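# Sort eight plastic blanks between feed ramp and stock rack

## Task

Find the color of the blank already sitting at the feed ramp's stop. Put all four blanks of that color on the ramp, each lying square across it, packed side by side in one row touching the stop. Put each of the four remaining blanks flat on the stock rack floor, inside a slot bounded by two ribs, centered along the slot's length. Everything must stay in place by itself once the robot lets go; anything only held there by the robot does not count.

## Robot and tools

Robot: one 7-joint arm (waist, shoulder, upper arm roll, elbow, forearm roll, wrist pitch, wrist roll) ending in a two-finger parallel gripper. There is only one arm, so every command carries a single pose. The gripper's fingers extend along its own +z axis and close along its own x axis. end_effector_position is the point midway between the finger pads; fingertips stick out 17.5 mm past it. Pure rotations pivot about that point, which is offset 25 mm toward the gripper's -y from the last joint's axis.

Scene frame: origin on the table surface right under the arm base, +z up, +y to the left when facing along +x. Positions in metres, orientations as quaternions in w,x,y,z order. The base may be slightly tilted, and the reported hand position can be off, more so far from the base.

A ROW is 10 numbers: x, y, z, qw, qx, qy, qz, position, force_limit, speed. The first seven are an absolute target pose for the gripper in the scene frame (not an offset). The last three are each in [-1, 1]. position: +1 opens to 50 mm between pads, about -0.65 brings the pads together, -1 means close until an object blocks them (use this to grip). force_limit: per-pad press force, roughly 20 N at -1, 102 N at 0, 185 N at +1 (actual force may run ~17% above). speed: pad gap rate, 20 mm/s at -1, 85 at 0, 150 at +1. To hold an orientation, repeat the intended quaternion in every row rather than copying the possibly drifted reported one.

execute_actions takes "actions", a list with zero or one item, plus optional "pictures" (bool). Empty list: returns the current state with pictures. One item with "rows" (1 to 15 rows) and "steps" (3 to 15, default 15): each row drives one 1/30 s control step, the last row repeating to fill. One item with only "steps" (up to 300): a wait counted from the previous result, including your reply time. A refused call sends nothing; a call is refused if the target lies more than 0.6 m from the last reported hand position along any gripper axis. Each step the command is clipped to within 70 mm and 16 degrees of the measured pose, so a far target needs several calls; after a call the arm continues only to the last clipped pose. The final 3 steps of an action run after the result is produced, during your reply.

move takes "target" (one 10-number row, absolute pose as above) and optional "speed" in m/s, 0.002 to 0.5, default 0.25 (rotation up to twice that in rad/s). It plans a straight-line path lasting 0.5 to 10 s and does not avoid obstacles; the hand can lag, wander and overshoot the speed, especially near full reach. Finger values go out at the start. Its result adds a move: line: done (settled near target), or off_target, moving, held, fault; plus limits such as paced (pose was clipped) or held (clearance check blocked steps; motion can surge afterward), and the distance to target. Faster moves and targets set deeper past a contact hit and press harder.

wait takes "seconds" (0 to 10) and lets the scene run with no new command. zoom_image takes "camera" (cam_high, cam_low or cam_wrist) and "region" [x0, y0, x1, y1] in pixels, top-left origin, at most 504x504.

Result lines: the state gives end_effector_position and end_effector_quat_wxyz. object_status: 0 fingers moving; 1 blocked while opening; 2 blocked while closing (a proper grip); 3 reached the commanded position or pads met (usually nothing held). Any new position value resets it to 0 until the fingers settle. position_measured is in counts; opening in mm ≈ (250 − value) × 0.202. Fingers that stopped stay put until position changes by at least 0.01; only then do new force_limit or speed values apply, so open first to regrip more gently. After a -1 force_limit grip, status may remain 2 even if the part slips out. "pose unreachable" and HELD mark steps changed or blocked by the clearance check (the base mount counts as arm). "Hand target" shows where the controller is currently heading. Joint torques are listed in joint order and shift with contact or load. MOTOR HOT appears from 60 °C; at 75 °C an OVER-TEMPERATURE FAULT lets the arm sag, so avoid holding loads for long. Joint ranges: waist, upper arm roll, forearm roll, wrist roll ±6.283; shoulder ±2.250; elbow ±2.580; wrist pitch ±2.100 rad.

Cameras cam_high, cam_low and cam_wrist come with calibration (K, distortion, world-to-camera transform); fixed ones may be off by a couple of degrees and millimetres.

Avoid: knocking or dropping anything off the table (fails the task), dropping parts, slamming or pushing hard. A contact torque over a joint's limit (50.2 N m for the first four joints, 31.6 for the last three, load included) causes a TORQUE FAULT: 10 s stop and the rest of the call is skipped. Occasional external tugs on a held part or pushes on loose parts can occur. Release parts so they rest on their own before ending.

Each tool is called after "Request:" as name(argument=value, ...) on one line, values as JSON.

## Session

Request:
execute_actions(actions=[])

Scene clock: 0.00 s of 9600.00 s.
end_effector_position=(+0.0469, +0.1447, +0.1386) position_measured=3 object_status=3 end_effector_quat_wxyz=(+0.206, +0.959, -0.039, -0.189)
Joint positions: [-1.736  0.57   0.661  2.346 -0.457  0.97  -0.55 ]
Joint velocities: [ 0.    -0.     0.     0.     0.    -0.001  0.   ]
Joint torques (N m, as the joint torque sensors report them, + toward a larger angle): no reading
Motor temperatures (°C, as the motors report them): [31 31 25 30 34 33 37]
Hand target: +0.047, +0.145, +0.139; +0.206, +0.959, -0.039, -0.189
camera_calibration (this result's frames):
cam_wrist: T_world_to_cam=[[0.932974, -0.223158, -0.282419, 0.0156119], [-0.0553703, -0.864259, 0.499991, 0.0749816], [-0.35566, -0.450841, -0.818687, 0.359597], [0, 0, 0, 1]] pos_world=[0.11748, 0.230408, 0.261316]

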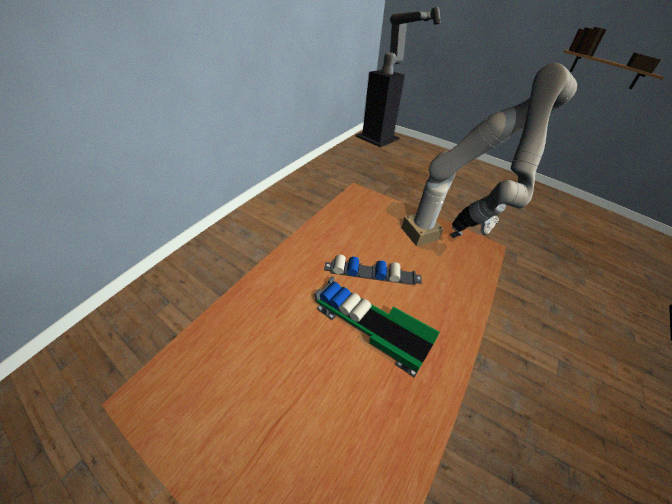

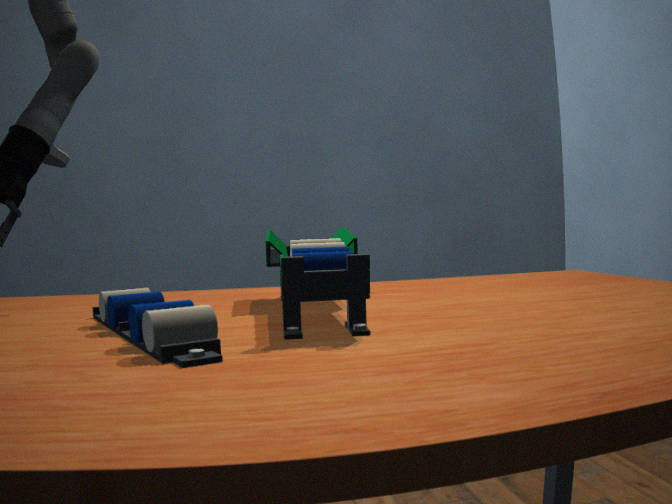

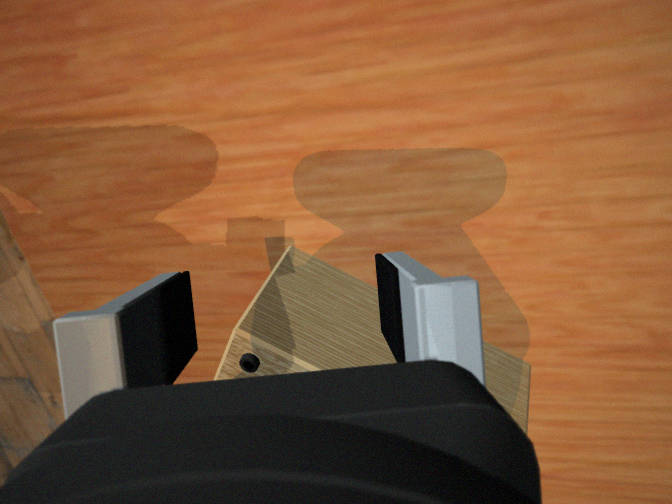

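Request:
zoom_image(camera="cam_high", region=[300, 240, 450, 385])

Request:
zoom_image(camera="cam_low", region=[80, 210, 400, 380])

Region (300, 240, 450, 385) of cam_high's 672x504 image, scaled by 3.360, with more detail than that image has; it fills the top 487 rows of this view, and the rest is white.

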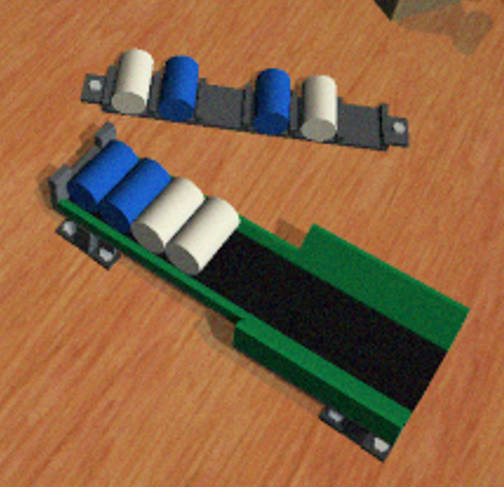

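Region (80, 210, 400, 380) of cam_low's 672x504 image, scaled by 1.575, with more detail than that image has; it fills the top 268 rows of this view, and the rest is white.

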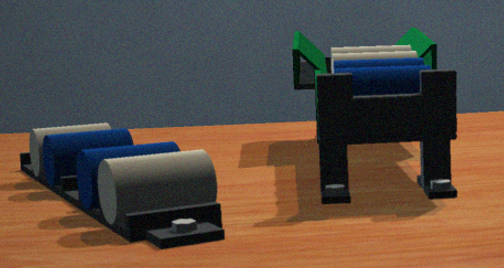

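Request:
move(target=[0.565, 0.015, 0.23, 0, 0.743, 0.669, 0, 1, -0.4, 0], speed=0.35)

Scene clock: 5.17 s of 9600.00 s.
end_effector_position=(+0.5645, +0.0153, +0.2306) position_measured=3 object_status=3 end_effector_quat_wxyz=(+0.002, +0.743, +0.669, -0.001)
Joint positions: [-0.418  0.765  0.325  1.147 -0.241  1.256  1.564]
Joint velocities: [ 0.002  0.003 -0.    -0.002 -0.001 -0.     0.   ]
Joint torques (N m, as the joint torque sensors report them, + toward a larger angle): [ -0.12 -23.25   2.21  -9.15  -0.1   -0.03  -0.14]
Motor temperatures (°C, as the motors report them): [31 31 25 30 34 33 37]
Hand target: +0.565, +0.015, +0.230; +0.002, +0.743, +0.669, -0.001
Off the commanded pose: 0.001 m, 0 deg.
Kept back: nothing.
move: done
camera_calibration (this result's frames):
cam_wrist: T_world_to_cam=[[0.195114, 0.980452, 0.0253815, -0.14308], [0.977698, -0.196486, 0.0741633, -0.5494], [0.0777007, 0.0103452, -0.996923, 0.350011], [0, 0, 0, 1]] pos_world=[0.537868, 0.0287126, 0.393311]

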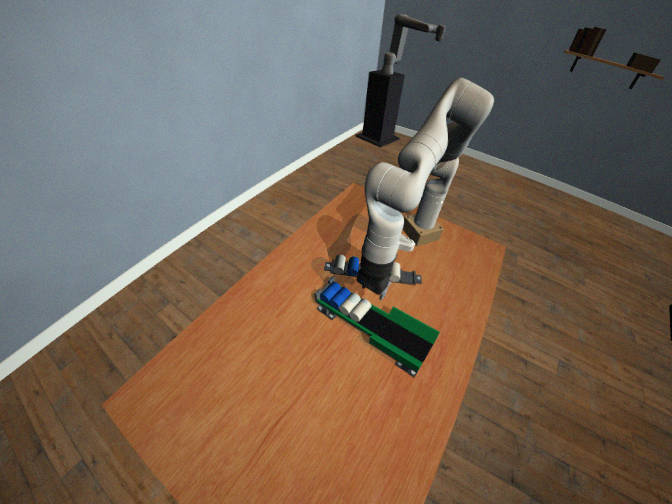

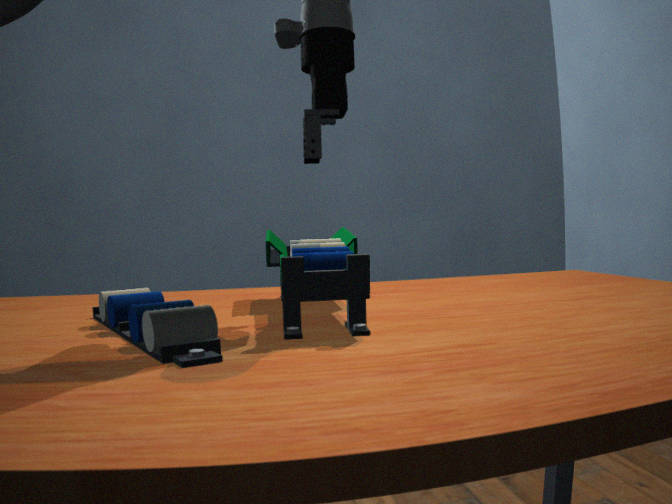

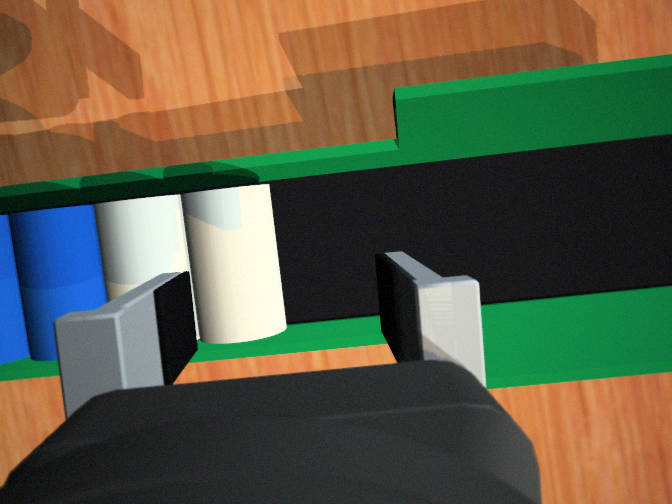

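Request:
zoom_image(camera="cam_wrist", region=[80, 150, 420, 380])

Region (80, 150, 420, 380) of cam_wrist's 672x504 image, scaled by 1.482; it fills the top 341 rows of this view, and the rest is white.

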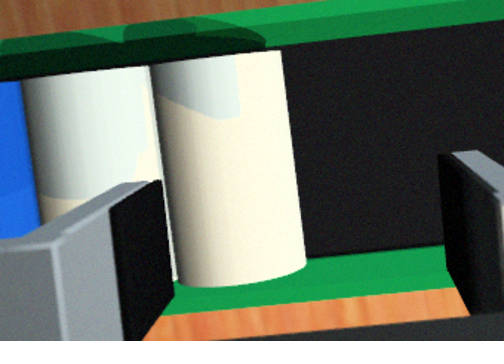

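Request:
move(target=[0.561, -0.0057, 0.13, 0, 0.7361, 0.6769, 0, 1, -0.4, 0], speed=0.2)

Scene clock: 6.93 s of 9600.00 s.
end_effector_position=(+0.5612, -0.0055, +0.1302) position_measured=3 object_status=3 end_effector_quat_wxyz=(-0.000, +0.736, +0.677, +0.000)
Joint positions: [-0.374  0.868  0.289  1.286 -0.271  1.018  1.651]
Joint velocities: [ 0.002  0.002  0.001 -0.001  0.001  0.     0.   ]
Joint torques (N m, as the joint torque sensors report them, + toward a larger angle): [  0.07 -23.49   2.45  -8.18   0.18   0.06  -0.19]
Motor temperatures (°C, as the motors report them): [31 31 25 30 34 33 37]
Hand target: +0.561, -0.006, +0.130; -0.000, +0.736, +0.677, -0.000
Off the commanded pose: 0.000 m, 0 deg.
Kept back: nothing.
move: done
camera_calibration (this result's frames):
cam_wrist: T_world_to_cam=[[0.172853, 0.984506, 0.029476, -0.107556], [0.982047, -0.174562, 0.0714996, -0.544731], [0.0755372, 0.0165878, -0.997005, 0.251661], [0, 0, 0, 1]] pos_world=[0.534533, 0.00662559, 0.293025]

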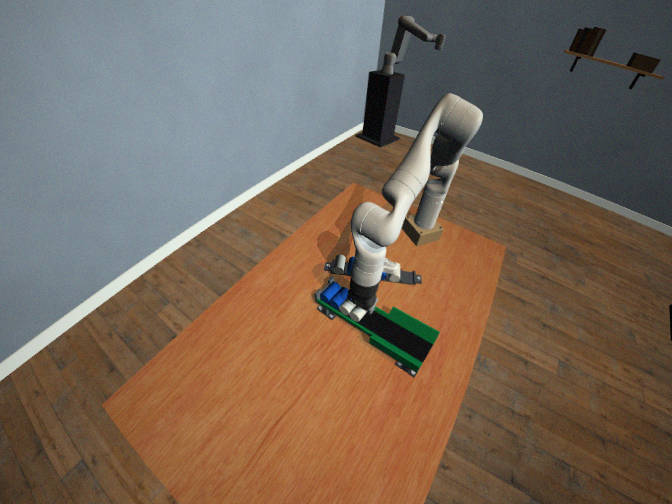

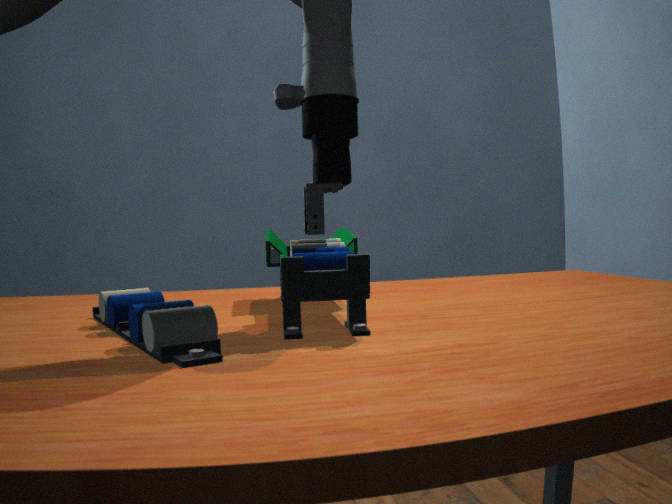

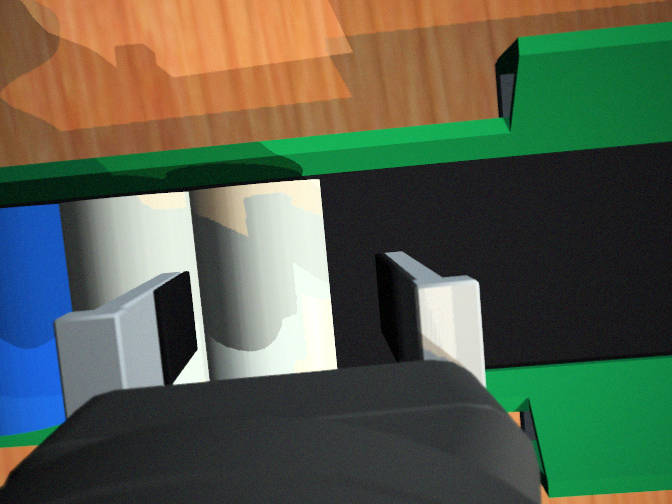

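Request:
zoom_image(camera="cam_low", region=[260, 180, 380, 280])

Request:
zoom_image(camera="cam_wrist", region=[40, 150, 400, 400])

Region (260, 180, 380, 280) of cam_low's 672x504 image, scaled by 4.200, with more detail than that image has.

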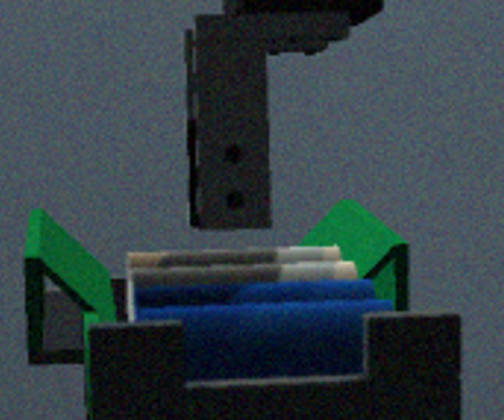

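Region (40, 150, 400, 400) of cam_wrist's 672x504 image, scaled by 1.400; it fills the top 350 rows of this view, and the rest is white.

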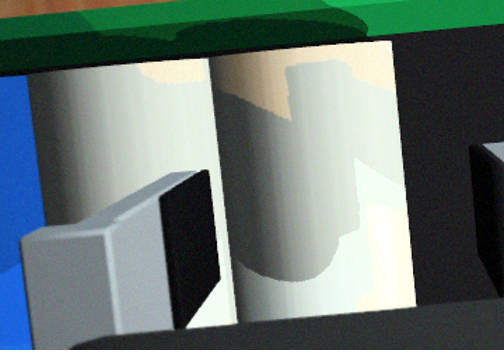

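Request:
execute_actions(actions=[{"rows": [[0.5612,-0.0057,0.129,0,0.7361,0.6769,0,1,-0.4,0],[0.5613,-0.0057,0.1275,0,0.7361,0.6769,0,1,-0.4,0],[0.5613,-0.0057,0.1258,0,0.7361,0.6769,0,1,-0.4,0],[0.5614,-0.0057,0.124,0,0.7361,0.6769,0,1,-0.4,0],[0.5614,-0.0057,0.1222,0,0.7361,0.6769,0,1,-0.4,0],[0.5615,-0.0057,0.1205,0,0.7361,0.6769,0,1,-0.4,0],[0.5615,-0.0057,0.119,0,0.7361,0.6769,0,1,-0.4,0],[0.5616,-0.0057,0.1177,0,0.7361,0.6769,0,1,-0.4,0],[0.5616,-0.0057,0.1166,0,0.7361,0.6769,0,1,-0.4,0],[0.5616,-0.0057,0.1157,0,0.7361,0.6769,0,1,-0.4,0],[0.5616,-0.0057,0.115,0,0.7361,0.6769,0,1,-0.4,0],[0.5616,-0.0057,0.1144,0,0.7361,0.6769,0,1,-0.4,0],[0.5616,-0.0057,0.1139,0,0.7361,0.6769,0,1,-0.4,0],[0.5616,-0.0057,0.1135,0,0.7361,0.6769,0,1,-0.4,0]], "steps": 15}])

Request:
execute_actions(actions=[{"rows": [[0.5616,-0.0053,0.1133,0,0.7361,0.6769,0,1,-0.4,0],[0.5617,-0.0048,0.1131,0,0.7361,0.6769,0,1,-0.4,0],[0.5617,-0.0043,0.1128,0,0.7361,0.6769,0,1,-0.4,0],[0.5618,-0.0038,0.1125,0,0.7361,0.6769,0,1,-0.4,0],[0.5618,-0.0033,0.1122,0,0.7361,0.6769,0,1,-0.4,0],[0.5618,-0.0028,0.1119,0,0.7361,0.6769,0,1,-0.4,0],[0.5619,-0.0023,0.1116,0,0.7361,0.6769,0,1,-0.4,0],[0.5619,-0.0018,0.1113,0,0.7361,0.6769,0,1,-0.4,0],[0.562,-0.0013,0.111,0,0.7361,0.6769,0,1,-0.4,0],[0.562,-0.0008,0.1106,0,0.7361,0.6769,0,1,-0.4,0],[0.562,-0.0004,0.11,0,0.7361,0.6769,0,1,-0.4,0],[0.5621,0.0,0.1092,0,0.7361,0.6769,0,1,-0.4,0],[0.5621,0.0003,0.1083,0,0.7361,0.6769,0,1,-0.4,0],[0.5621,0.0006,0.1073,0,0.7361,0.6769,0,1,-0.4,0],[0.5622,0.0009,0.1063,0,0.7361,0.6769,0,1,-0.4,0]], "steps": 15}], pictures=true)

Scene clock: 8.57 s of 9600.00 s.
end_effector_position=(+0.5616, -0.0056, +0.1158) position_measured=3 object_status=3 end_effector_quat_wxyz=(-0.000, +0.736, +0.677, +0.000)
Joint positions: [-0.372  0.888  0.284  1.296 -0.276  0.988  1.654]
Joint velocities: [ 0.003  0.033 -0.009  0.016 -0.01  -0.05   0.007]
Joint torques (N m, as the joint torque sensors report them, + toward a larger angle): [ -0.45 -24.11   1.93  -7.64   0.22  -0.17  -0.07]
Motor temperatures (°C, as the motors report them): [31 31 25 30 34 33 37]
Steps of this call (steps 1 to 37: nothing new was sent; steps 38 to 49: the first 12 steps of this action). Readings (end_effector_position | what the end effector reports):
38: (+0.5611, -0.0056, +0.1299) | position_measured=3 object_status=3
39: (+0.5612, -0.0057, +0.1293) | position_measured=3 object_status=3
41: (+0.5613, -0.0058, +0.1269) | position_measured=3 object_status=3
45: (+0.5615, -0.0057, +0.1205) | position_measured=3 object_status=3
49: the state above

Scene clock: 9.07 s of 9600.00 s.
end_effector_position=(+0.5622, -0.0014, +0.1107) position_measured=3 object_status=3 end_effector_quat_wxyz=(+0.000, +0.736, +0.677, +0.000)
Joint positions: [-0.379  0.896  0.283  1.298 -0.278  0.978  1.648]
Joint velocities: [-0.019  0.028 -0.007  0.005 -0.008 -0.032 -0.017]
Joint torques (N m, as the joint torque sensors report them, + toward a larger angle): [ -0.62 -23.24   2.45  -7.45   0.08  -0.09  -0.06]
Motor temperatures (°C, as the motors report them): [31 31 25 30 34 33 37]
Off your previous action's commanded pose: 0.001 m, 0 deg at its last step (step 3 of this call).
Steps of this call (steps 1 to 3: the last 3 steps of your previous action; steps 4 to 15: the first 12 steps of this action). Readings (end_effector_position | what the end effector reports):
4: (+0.5616, -0.0056, +0.1138) | position_measured=3 object_status=3
5: (+0.5617, -0.0053, +0.1136) | position_measured=3 object_status=3
7: (+0.5618, -0.0048, +0.1132) | position_measured=3 object_status=3
11: (+0.5621, -0.0033, +0.1122) | position_measured=3 object_status=3
15: the state above
camera_calibration (this result's frames):
cam_wrist: T_world_to_cam=[[0.174349, 0.984261, 0.0288654, -0.112012], [0.981731, -0.17602, 0.0722509, -0.543542], [0.0761946, 0.0157411, -0.996969, 0.231704], [0, 0, 0, 1]] pos_world=[0.535487, 0.0109273, 0.273506]

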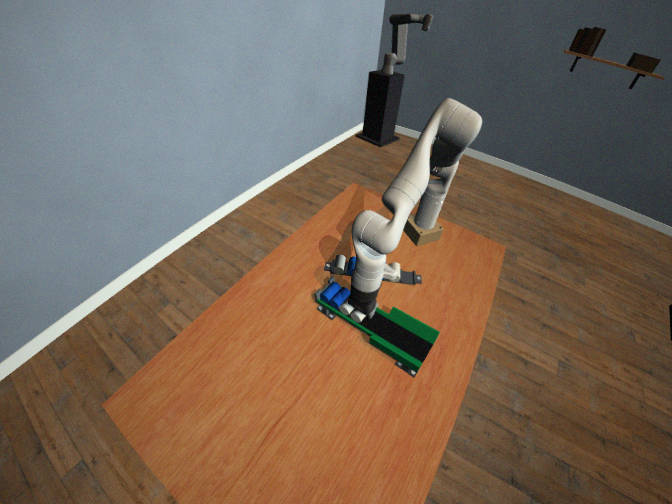

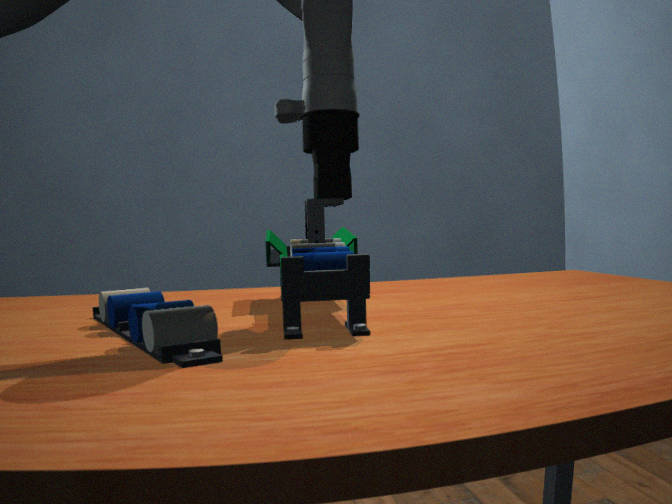

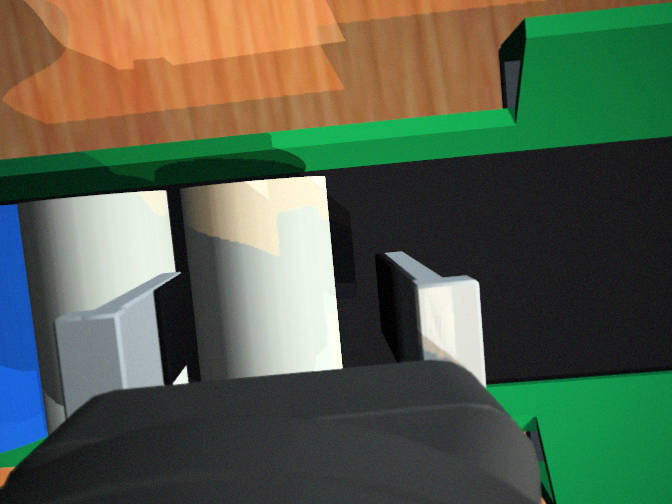

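Working. Continue down, then grip.

Request:
execute_actions(actions=[{"rows": [[0.5622,0.0012,0.1053,0,0.7361,0.6769,0,1,-0.4,0],[0.5622,0.0015,0.1042,0,0.7361,0.6769,0,1,-0.4,0],[0.5622,0.0018,0.103,0,0.7361,0.6769,0,1,-0.4,0],[0.5623,0.0021,0.1018,0,0.7361,0.6769,0,1,-0.4,0],[0.5623,0.0024,0.1006,0,0.7361,0.6769,0,1,-0.4,0],[0.5623,0.0026,0.0995,0,0.7361,0.6769,0,1,-0.4,0],[0.5623,0.0028,0.0985,0,0.7361,0.6769,0,1,-0.4,0],[0.5623,0.003,0.0977,0,0.7361,0.6769,0,1,-0.4,0],[0.5624,0.0032,0.0971,0,0.7361,0.6769,0,1,-0.4,0],[0.5624,0.0033,0.0967,0,0.7361,0.6769,0,1,-0.4,0],[0.5624,0.0033,0.0965,0,0.7361,0.6769,0,1,-0.4,0],[0.5624,0.0033,0.0965,0,0.7361,0.6769,0,1,-0.4,0],[0.5624,0.0033,0.0965,0,0.7361,0.6769,0,-1,-0.4,-0.3]], "steps": 15}])

Request:
execute_actions(actions=[{"rows": [[0.5624,0.0033,0.0965,0,0.7361,0.6769,0,-1,-0.4,-0.3]], "steps": 10}], pictures=true)

Scene clock: 9.73 s of 9600.00 s.
end_effector_position=(+0.5625, +0.0029, +0.0971) position_measured=3 object_status=3 end_effector_quat_wxyz=(+0.000, +0.736, +0.677, +0.000)
Joint positions: [-0.384  0.916  0.278  1.305 -0.283  0.951  1.644]
Joint velocities: [-0.001  0.012 -0.004  0.004 -0.002 -0.014 -0.001]
Joint torques (N m, as the joint torque sensors report them, + toward a larger angle): [ -0.27 -23.85   2.2   -7.84   0.08   0.1   -0.05]
Motor temperatures (°C, as the motors report them): [31 31 25 30 34 33 37]
Off your previous action's commanded pose: 0.002 m, 0 deg at its last step (step 3 of this call).
Steps of this call (steps 1 to 3: the last 3 steps of your previous action; steps 4 to 8: nothing new was sent; steps 9 to 20: the first 12 steps of this action). Readings (end_effector_position | what the end effector reports):
9: (+0.5623, +0.0005, +0.1064) | position_measured=3 object_status=3
10: (+0.5623, +0.0006, +0.1059) | position_measured=3 object_status=3
12: (+0.5623, +0.0010, +0.1040) | position_measured=3 object_status=3
16: (+0.5624, +0.0022, +0.0996) | position_measured=3 object_status=3
20: the state above

Scene clock: 10.07 s of 9600.00 s.
end_effector_position=(+0.5625, +0.0030, +0.0966) position_measured=59 object_status=0 end_effector_quat_wxyz=(+0.000, +0.736, +0.677, -0.000)
Joint positions: [-0.384  0.917  0.278  1.305 -0.283  0.951  1.644]
Joint velocities: [ 0. -0.  0. -0. -0. -0. -0.]
Joint torques (N m, as the joint torque sensors report them, + toward a larger angle): [ -0.29 -24.05   2.41  -7.92  -0.01   0.07   0.02]
Motor temperatures (°C, as the motors report them): [31 31 25 30 34 33 37]
Off your previous action's commanded pose: 0.000 m, 0 deg at its last step (step 3 of this call).
Steps of this call (steps 1 to 3: the last 3 steps of your previous action; steps 4 to 10: the first 7 steps of this action). Readings (end_effector_position | what the end effector reports):
4: (+0.5625, +0.0030, +0.0967) | position_measured=43 object_status=0
5: (+0.5625, +0.0030, +0.0967) | position_measured=54 object_status=0
7: (+0.5625, +0.0030, +0.0966) | position_measured=59 object_status=0
10: the state above
camera_calibration (this result's frames):
cam_wrist: T_world_to_cam=[[0.174157, 0.984288, 0.0290917, -0.115873], [0.981796, -0.175839, 0.0718183, -0.542019], [0.0758054, 0.0160544, -0.996993, 0.217852], [0, 0, 0, 1]] pos_world=[0.535817, 0.0152466, 0.259495]

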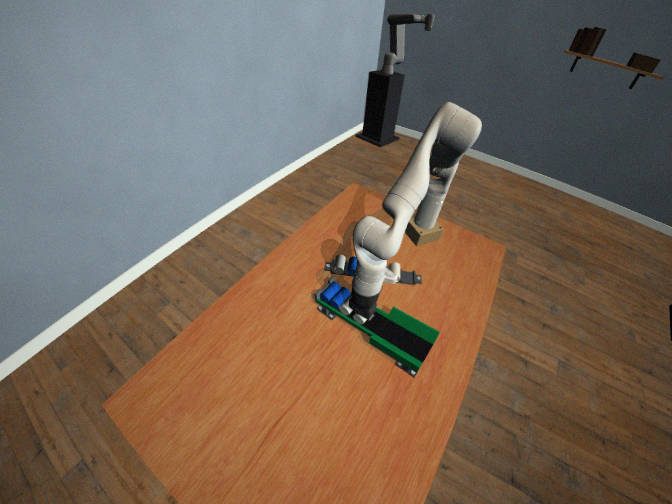

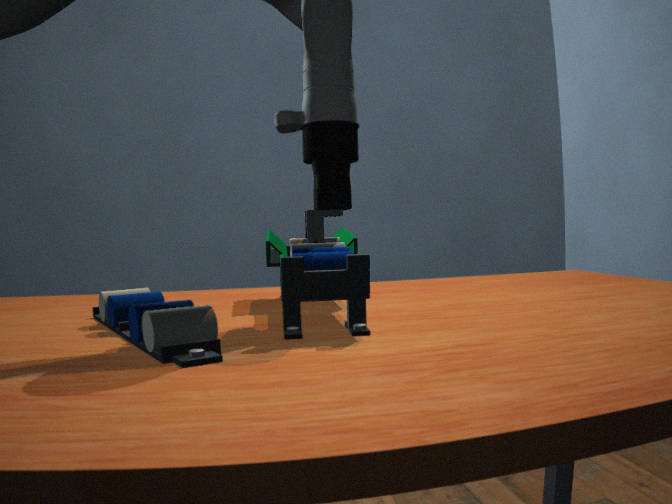

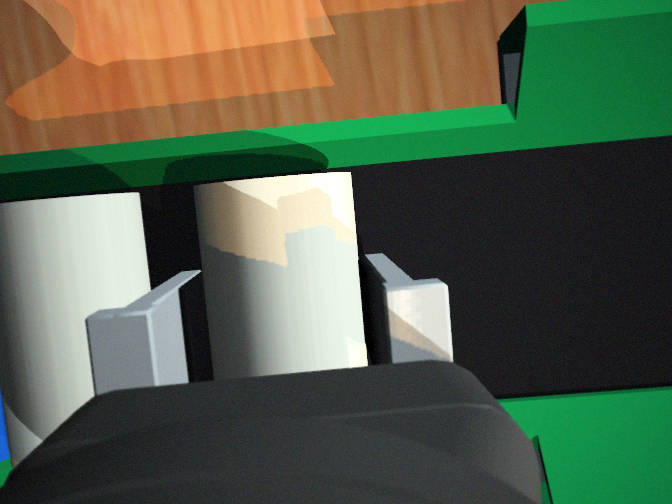

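Request:
execute_actions(actions=[{"rows": [[0.5624,0.0033,0.0968,0,0.7361,0.6769,0,-1,-0.4,-0.3],[0.5624,0.0033,0.0976,0,0.7361,0.6769,0,-1,-0.4,-0.3],[0.5624,0.0033,0.0989,0,0.7361,0.6769,0,-1,-0.4,-0.3],[0.5624,0.0033,0.1009,0,0.7361,0.6769,0,-1,-0.4,-0.3],[0.5624,0.0033,0.1037,0,0.7361,0.6769,0,-1,-0.4,-0.3],[0.5624,0.0033,0.1072,0,0.7361,0.6769,0,-1,-0.4,-0.3],[0.5624,0.0033,0.1116,0,0.7361,0.6769,0,-1,-0.4,-0.3],[0.5623,0.0033,0.1166,0,0.7361,0.6769,0,-1,-0.4,-0.3],[0.562,0.0033,0.1224,0,0.7356,0.6774,0,-1,-0.4,-0.3],[0.561,0.0032,0.1288,0,0.7346,0.6785,0,-1,-0.4,-0.3],[0.5593,0.0031,0.1357,0,0.7328,0.6805,0,-1,-0.4,-0.3],[0.5567,0.003,0.143,0,0.7299,0.6835,0,-1,-0.4,-0.3],[0.5531,0.0028,0.1506,0,0.726,0.6877,0,-1,-0.4,-0.3],[0.5485,0.0026,0.1583,0,0.7208,0.6932,0,-1,-0.4,-0.3],[0.5428,0.0023,0.1659,0,0.7145,0.6997,0,-1,-0.4,-0.3]], "steps": 15}])

Request:
execute_actions(actions=[{"rows": [[0.5362,0.0019,0.1735,0,0.707,0.7072,0,-1,-0.4,-0.3],[0.5287,0.0016,0.1808,0,0.6984,0.7157,0,-1,-0.4,-0.3],[0.5204,0.0011,0.1877,0,0.6889,0.7249,0,-1,-0.4,-0.3],[0.5115,0.0007,0.1941,0,0.6784,0.7347,0,-1,-0.4,-0.3],[0.502,0.0002,0.1999,0,0.6672,0.7449,0,-1,-0.4,-0.3],[0.4922,-0.0003,0.2049,0,0.6553,0.7554,0,-1,-0.4,-0.3],[0.4822,-0.0009,0.2093,0,0.6431,0.7658,0,-1,-0.4,-0.3],[0.4722,-0.0014,0.2128,0,0.6308,0.776,0,-1,-0.4,-0.3],[0.4624,-0.0019,0.2156,0,0.6184,0.7859,0,-1,-0.4,-0.3],[0.4529,-0.0024,0.2176,0,0.6064,0.7952,0,-1,-0.4,-0.3],[0.444,-0.0028,0.2189,0,0.595,0.8038,0,-1,-0.4,-0.3],[0.4357,-0.0033,0.2197,0,0.5842,0.8116,0,-1,-0.4,-0.3],[0.4282,-0.0036,0.22,0,0.5744,0.8186,0,-1,-0.4,-0.3],[0.4216,-0.004,0.22,0,0.5657,0.8246,0,-1,-0.4,-0.3],[0.4159,-0.0043,0.22,0,0.5582,0.8297,0,-1,-0.4,-0.3]], "steps": 15}])

Request:
execute_actions(actions=[{"rows": [[0.4113,-0.0045,0.22,0,0.5519,0.8339,0,-1,-0.4,-0.3],[0.4077,-0.0047,0.22,0,0.5471,0.8371,0,-1,-0.4,-0.3],[0.4051,-0.0048,0.22,0,0.5436,0.8393,0,-1,-0.4,-0.3],[0.4034,-0.0049,0.22,0,0.5414,0.8408,0,-1,-0.4,-0.3],[0.4024,-0.005,0.22,0,0.5401,0.8416,0,-1,-0.4,-0.3],[0.402,-0.005,0.22,0,0.5395,0.842,0,-1,-0.4,-0.3]], "steps": 13}], pictures=true)

Scene clock: 11.83 s of 9600.00 s.
end_effector_position=(+0.5611, +0.0034, +0.1266) position_measured=59 object_status=2 end_effector_quat_wxyz=(+0.000, +0.735, +0.678, +0.001)
Joint positions: [-0.389  0.871  0.287  1.292 -0.272  1.007  1.64 ]
Joint velocities: [-0.025 -0.302  0.033  0.003  0.084  0.268  0.035]
Joint torques (N m, as the joint torque sensors report them, + toward a larger angle): [  0.   -24.93   2.78  -8.4    0.39  -0.01   0.09]
Motor temperatures (°C, as the motors report them): [31 31 25 30 34 33 37]
Off your previous action's commanded pose: 0.000 m, 0 deg at its last step (step 3 of this call).
Steps of this call (steps 1 to 3: the last 3 steps of your previous action; steps 4 to 41: nothing new was sent; steps 42 to 53: the first 12 steps of this action). Readings (end_effector_position | what the end effector reports):
42: (+0.5625, +0.0030, +0.0967) | position_measured=59 object_status=2
43: (+0.5624, +0.0031, +0.0969) | position_measured=59 object_status=2
45: (+0.5622, +0.0033, +0.0981) | position_measured=59 object_status=2
49: (+0.5623, +0.0035, +0.1076) | position_measured=59 object_status=2
53: the state above

Scene clock: 12.33 s of 9600.00 s.
end_effector_position=(+0.4716, -0.0014, +0.2076) position_measured=59 object_status=2 end_effector_quat_wxyz=(-0.010, +0.632, +0.775, -0.010)
Joint positions: [-0.416  0.598  0.261  1.539 -0.177  1.048  1.871]
Joint velocities: [-0.058 -0.61  -0.122  0.824  0.232 -0.147  0.676]
Joint torques (N m, as the joint torque sensors report them, + toward a larger angle): [  0.12 -19.8    1.8   -8.84  -0.25  -0.01   0.34]
Motor temperatures (°C, as the motors report them): [31 31 25 30 34 33 37]
Off your previous action's commanded pose: 0.025 m, 2 deg at its last step (step 3 of this call).
Steps of this call (steps 1 to 3: the last 3 steps of your previous action; steps 4 to 15: the first 12 steps of this action). Readings (end_effector_position | what the end effector reports):
4: (+0.5531, +0.0029, +0.1520) | position_measured=59 object_status=2
5: (+0.5486, +0.0025, +0.1584) | position_measured=59 object_status=2
7: (+0.5376, +0.0016, +0.1709) | position_measured=59 object_status=2
11: (+0.5080, +0.0003, +0.1929) | position_measured=59 object_status=2
15: the state above

Scene clock: 12.77 s of 9600.00 s.
end_effector_position=(+0.4018, -0.0052, +0.2181) position_measured=59 object_status=2 end_effector_quat_wxyz=(-0.002, +0.540, +0.842, -0.002)
Joint positions: [-0.422  0.421  0.219  1.8   -0.122  0.931  2.056]
Joint velocities: [ 0.003 -0.044 -0.008  0.06  -0.004 -0.052  0.035]
Joint torques (N m, as the joint torque sensors report them, + toward a larger angle): [ -0.7  -15.05   1.01  -8.57   0.23  -0.27  -0.44]
Motor temperatures (°C, as the motors report them): [31 31 25 30 34 33 37]
Off your previous action's commanded pose: 0.031 m, 6 deg at its last step (step 3 of this call).
Steps of this call (steps 1 to 3: the last 3 steps of your previous action; steps 4 to 13: the first 10 steps of this action). Readings (end_effector_position | what the end effector reports):
4: (+0.4386, -0.0033, +0.2144) | position_measured=59 object_status=2
5: (+0.4316, -0.0037, +0.2153) | position_measured=59 object_status=2
7: (+0.4191, -0.0043, +0.2167) | position_measured=59 object_status=2
11: (+0.4037, -0.0051, +0.2180) | position_measured=59 object_status=2
13: the state above
camera_calibration (this result's frames):
cam_wrist: T_world_to_cam=[[-0.332254, 0.942712, 0.0300129, 0.119756], [0.941742, 0.329813, 0.0659173, -0.374433], [0.0522424, 0.0501657, -0.997374, 0.361026], [0, 0, 0, 1]] pos_world=[0.373548, -0.00751326, 0.381165]

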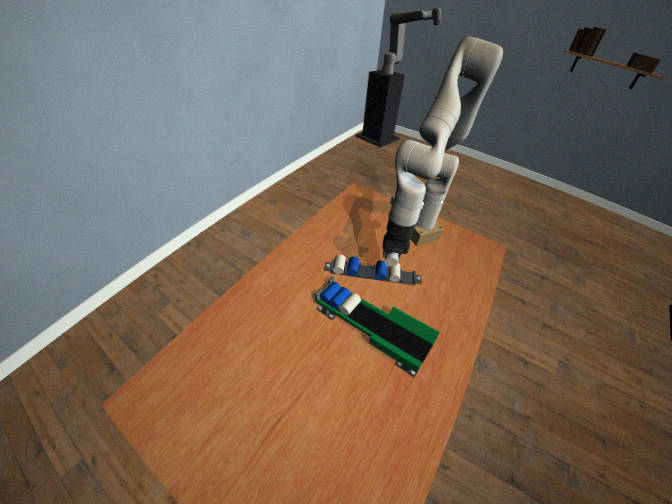

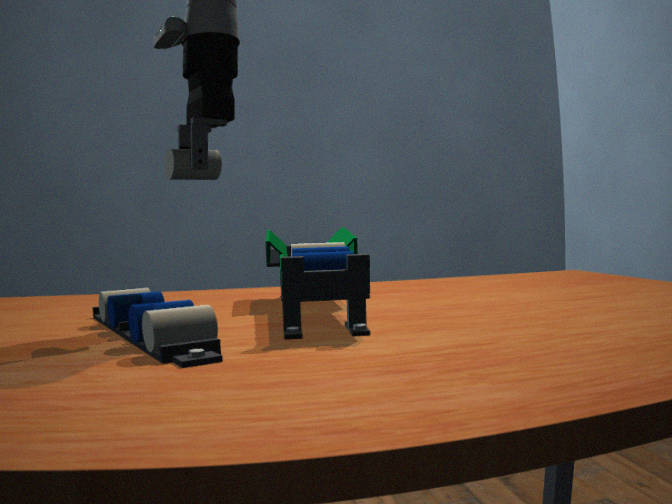

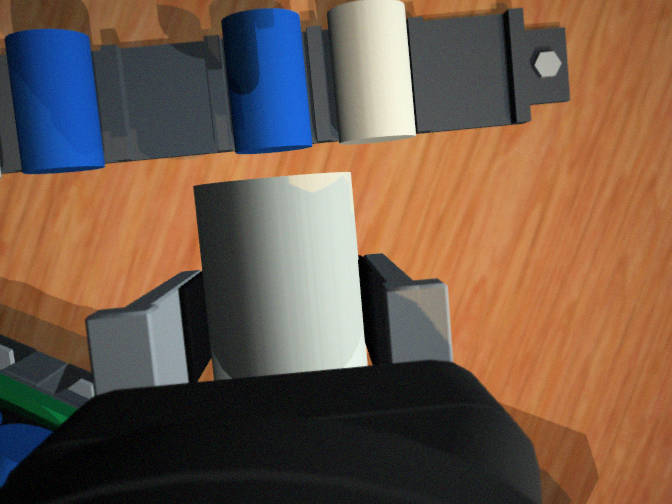

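Take a settled view.

Request:
execute_actions(actions=[])

Request:
zoom_image(camera="cam_wrist", region=[290, 0, 600, 200])

Request:
zoom_image(camera="cam_wrist", region=[0, 0, 330, 200])

Scene clock: 12.87 s of 9600.00 s.
end_effector_position=(+0.4018, -0.0050, +0.2188) position_measured=59 object_status=2 end_effector_quat_wxyz=(-0.001, +0.539, +0.842, -0.001)
Joint positions: [-0.422  0.418  0.218  1.802 -0.123  0.929  2.057]
Joint velocities: [-0.    -0.026  0.     0.007 -0.003 -0.006  0.003]
Joint torques (N m, as the joint torque sensors report them, + toward a larger angle): [ -0.23 -15.97   1.27  -7.82   0.44   0.09   0.06]
Motor temperatures (°C, as the motors report them): [31 31 25 30 34 33 37]
Hand target: +0.402, -0.005, +0.220; -0.000, +0.539, +0.842, +0.000
Off the commanded pose: 0.001 m, 0 deg.
Kept back: nothing.
Steps of this call (steps 1 to 3: the last 3 steps of your previous action). Readings (end_effector_position | what the end effector reports):
1: (+0.4017, -0.0052, +0.2183) | position_measured=59 object_status=2
2: (+0.4017, -0.0051, +0.2185) | position_measured=59 object_status=2
3: the state above
camera_calibration (this result's frames):
cam_wrist: T_world_to_cam=[[-0.333414, 0.942306, 0.0299009, 0.120013], [0.941161, 0.330816, 0.0691167, -0.374956], [0.0552374, 0.051186, -0.99716, 0.360422], [0, 0, 0, 1]] pos_world=[0.373, -0.00749632, 0.381725]

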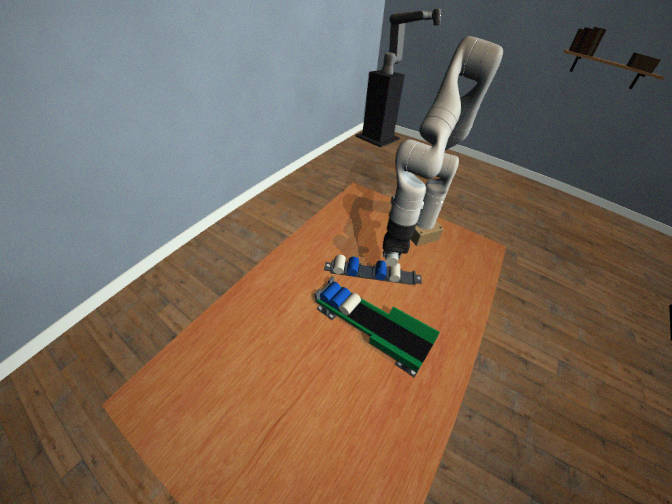

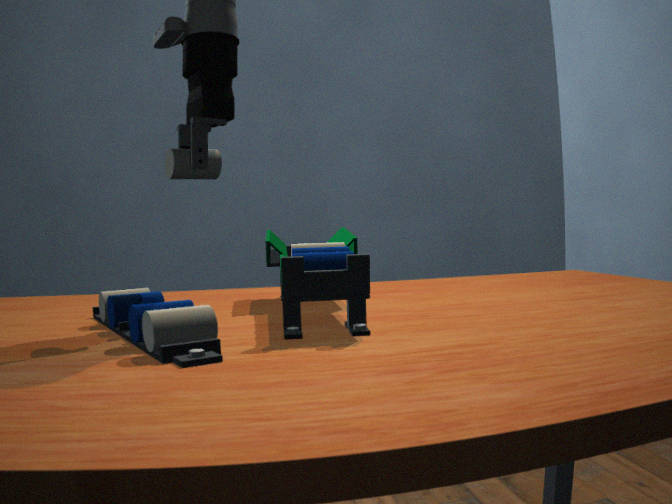

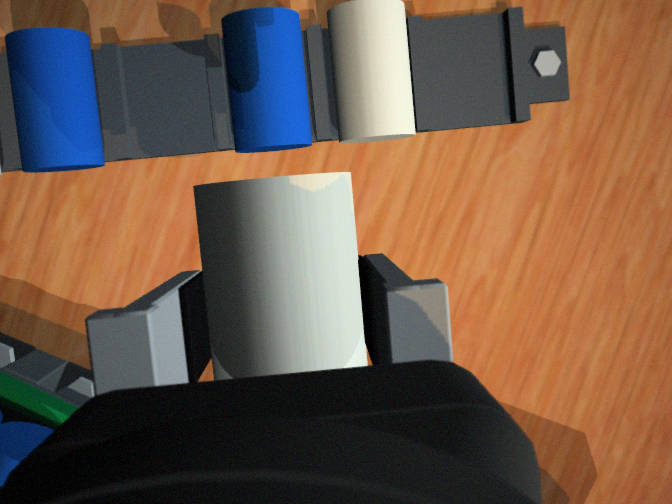

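Region (290, 0, 600, 200) of cam_wrist's 672x504 image, scaled by 1.626; it fills the top 325 rows of this view, and the rest is white.

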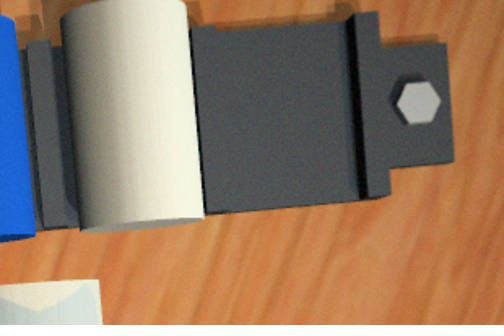

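Region (0, 0, 330, 200) of cam_wrist's 672x504 image, scaled by 1.527; it fills the top 305 rows of this view, and the rest is white.

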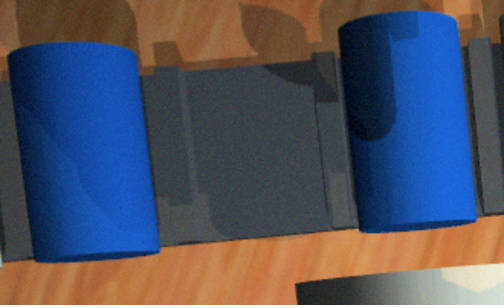

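Request:
move(target=[0.2803, 0.0488, 0.072, 0, 0.5373, 0.8434, 0, -1, -0.4, -0.3], speed=0.3)

Scene clock: 14.73 s of 9600.00 s.
end_effector_position=(+0.2809, +0.0492, +0.0722) position_measured=59 object_status=2 end_effector_quat_wxyz=(-0.000, +0.537, +0.844, +0.001)
Joint positions: [-0.535  0.567  0.088  2.323 -0.231  0.25   1.976]
Joint velocities: [ 0.001  0.007 -0.     0.002 -0.001 -0.001  0.   ]
Joint torques (N m, as the joint torque sensors report them, + toward a larger angle): [  0.02 -14.36   0.51  -2.31   0.05  -0.1    0.1 ]
Motor temperatures (°C, as the motors report them): [31 31 25 30 34 33 37]
Hand target: +0.281, +0.049, +0.072; -0.000, +0.537, +0.844, +0.001
Off the commanded pose: 0.001 m, 0 deg.
Kept back: nothing.
move: done
camera_calibration (this result's frames):
cam_wrist: T_world_to_cam=[[-0.339677, 0.940047, 0.0305039, 0.0348158], [0.93873, 0.336833, 0.0730061, -0.268859], [0.0583545, 0.0534335, -0.996865, 0.217125], [0, 0, 0, 1]] pos_world=[0.251542, 0.0462302, 0.23501]

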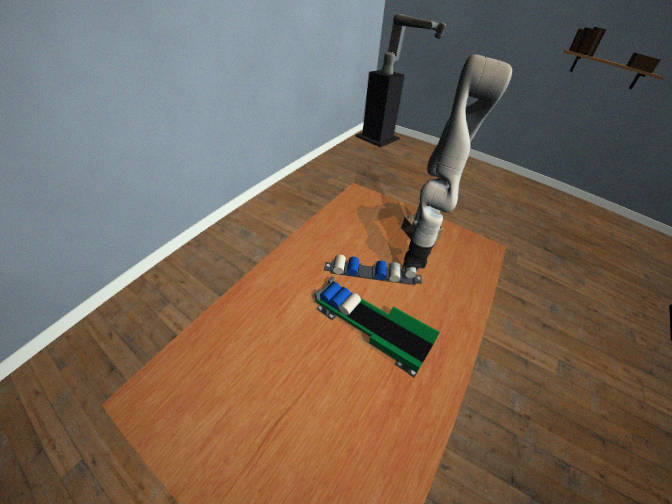

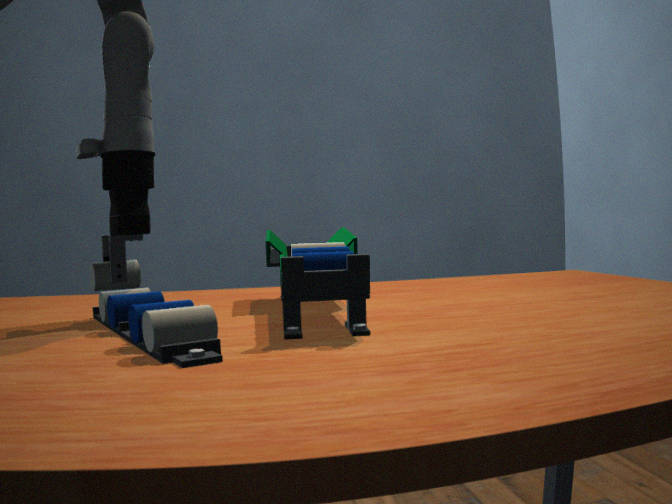

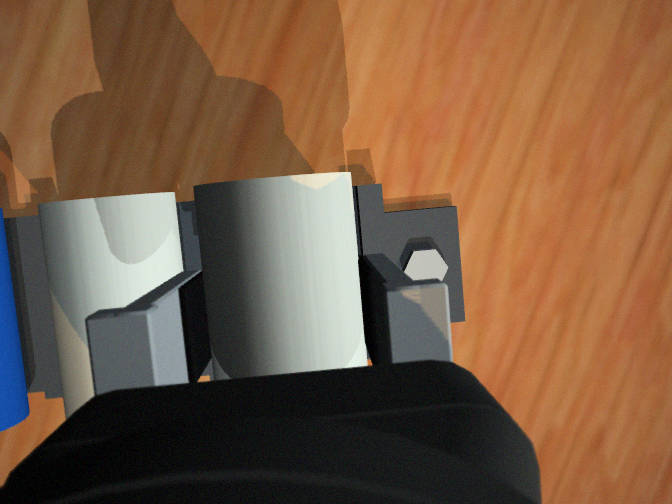

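Request:
move(target=[0.28, 0.0503, 0.039, 0, 0.5373, 0.8434, 0, -1, -0.4, -0.3], speed=0.09)

Request:
zoom_image(camera="cam_low", region=[70, 250, 230, 370])

Scene clock: 15.90 s of 9600.00 s.
end_effector_position=(+0.2803, +0.0505, +0.0393) position_measured=59 object_status=2 end_effector_quat_wxyz=(+0.000, +0.537, +0.844, +0.000)
Joint positions: [-0.505  0.67   0.039  2.333 -0.25   0.133  1.986]
Joint velocities: [ 0.003  0.008 -0.    -0.     0.    -0.     0.   ]
Joint torques (N m, as the joint torque sensors report them, + toward a larger angle): [ -0.72 -14.75   0.52  -0.86   0.26   0.19   0.04]
Motor temperatures (°C, as the motors report them): [31 31 25 30 34 33 37]
Hand target: +0.280, +0.050, +0.039; -0.000, +0.537, +0.843, +0.000
Off the commanded pose: 0.001 m, 0 deg.
Kept back: nothing.
move: done
camera_calibration (this result's frames):
cam_wrist: T_world_to_cam=[[-0.338793, 0.940402, 0.0293865, 0.0341635], [0.939056, 0.336045, 0.0724407, -0.266467], [0.0582482, 0.052138, -0.99694, 0.184417], [0, 0, 0, 1]] pos_world=[0.251059, 0.0478021, 0.202152]

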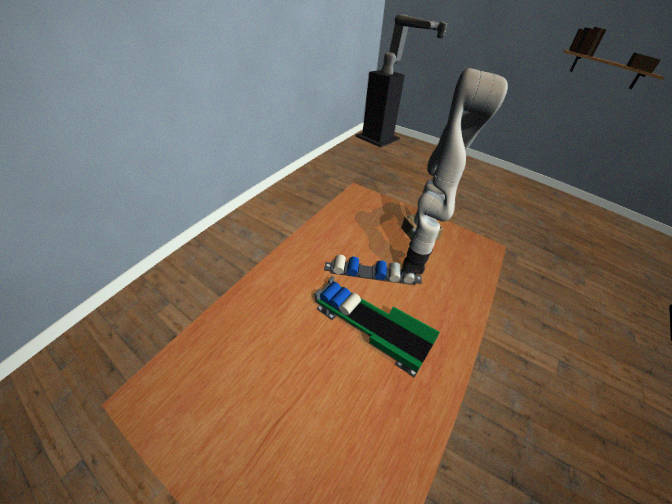

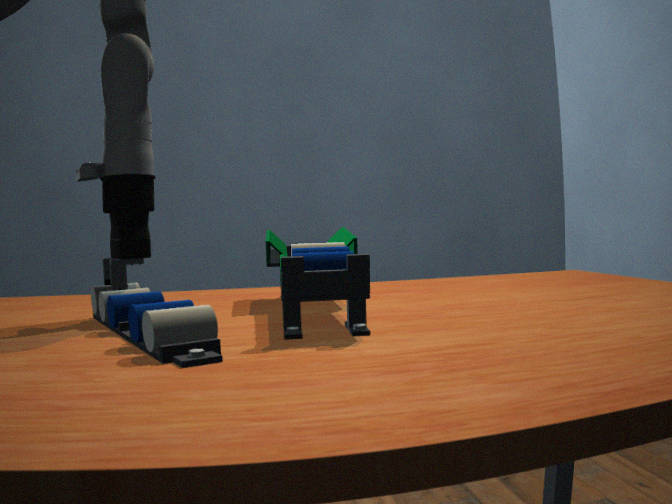

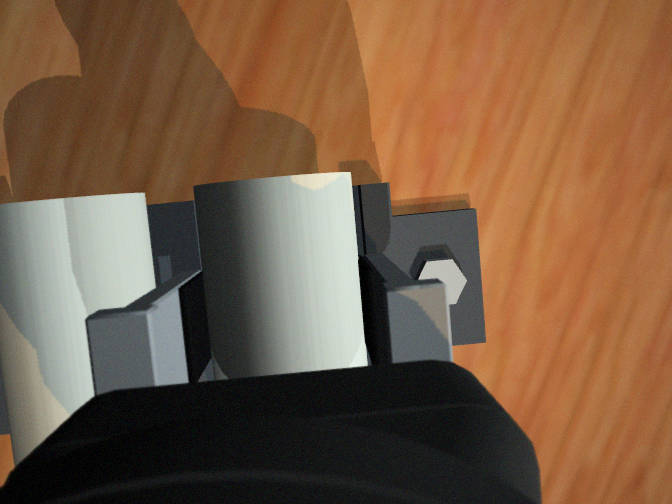

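Region (70, 250, 230, 370) of cam_low's 672x504 image, scaled by 3.150, with more detail than that image has; it fills the top 378 rows of this view, and the rest is white.

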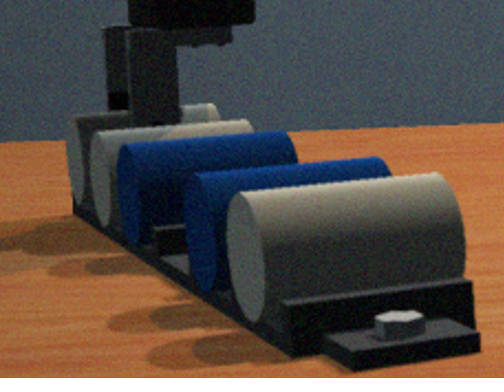

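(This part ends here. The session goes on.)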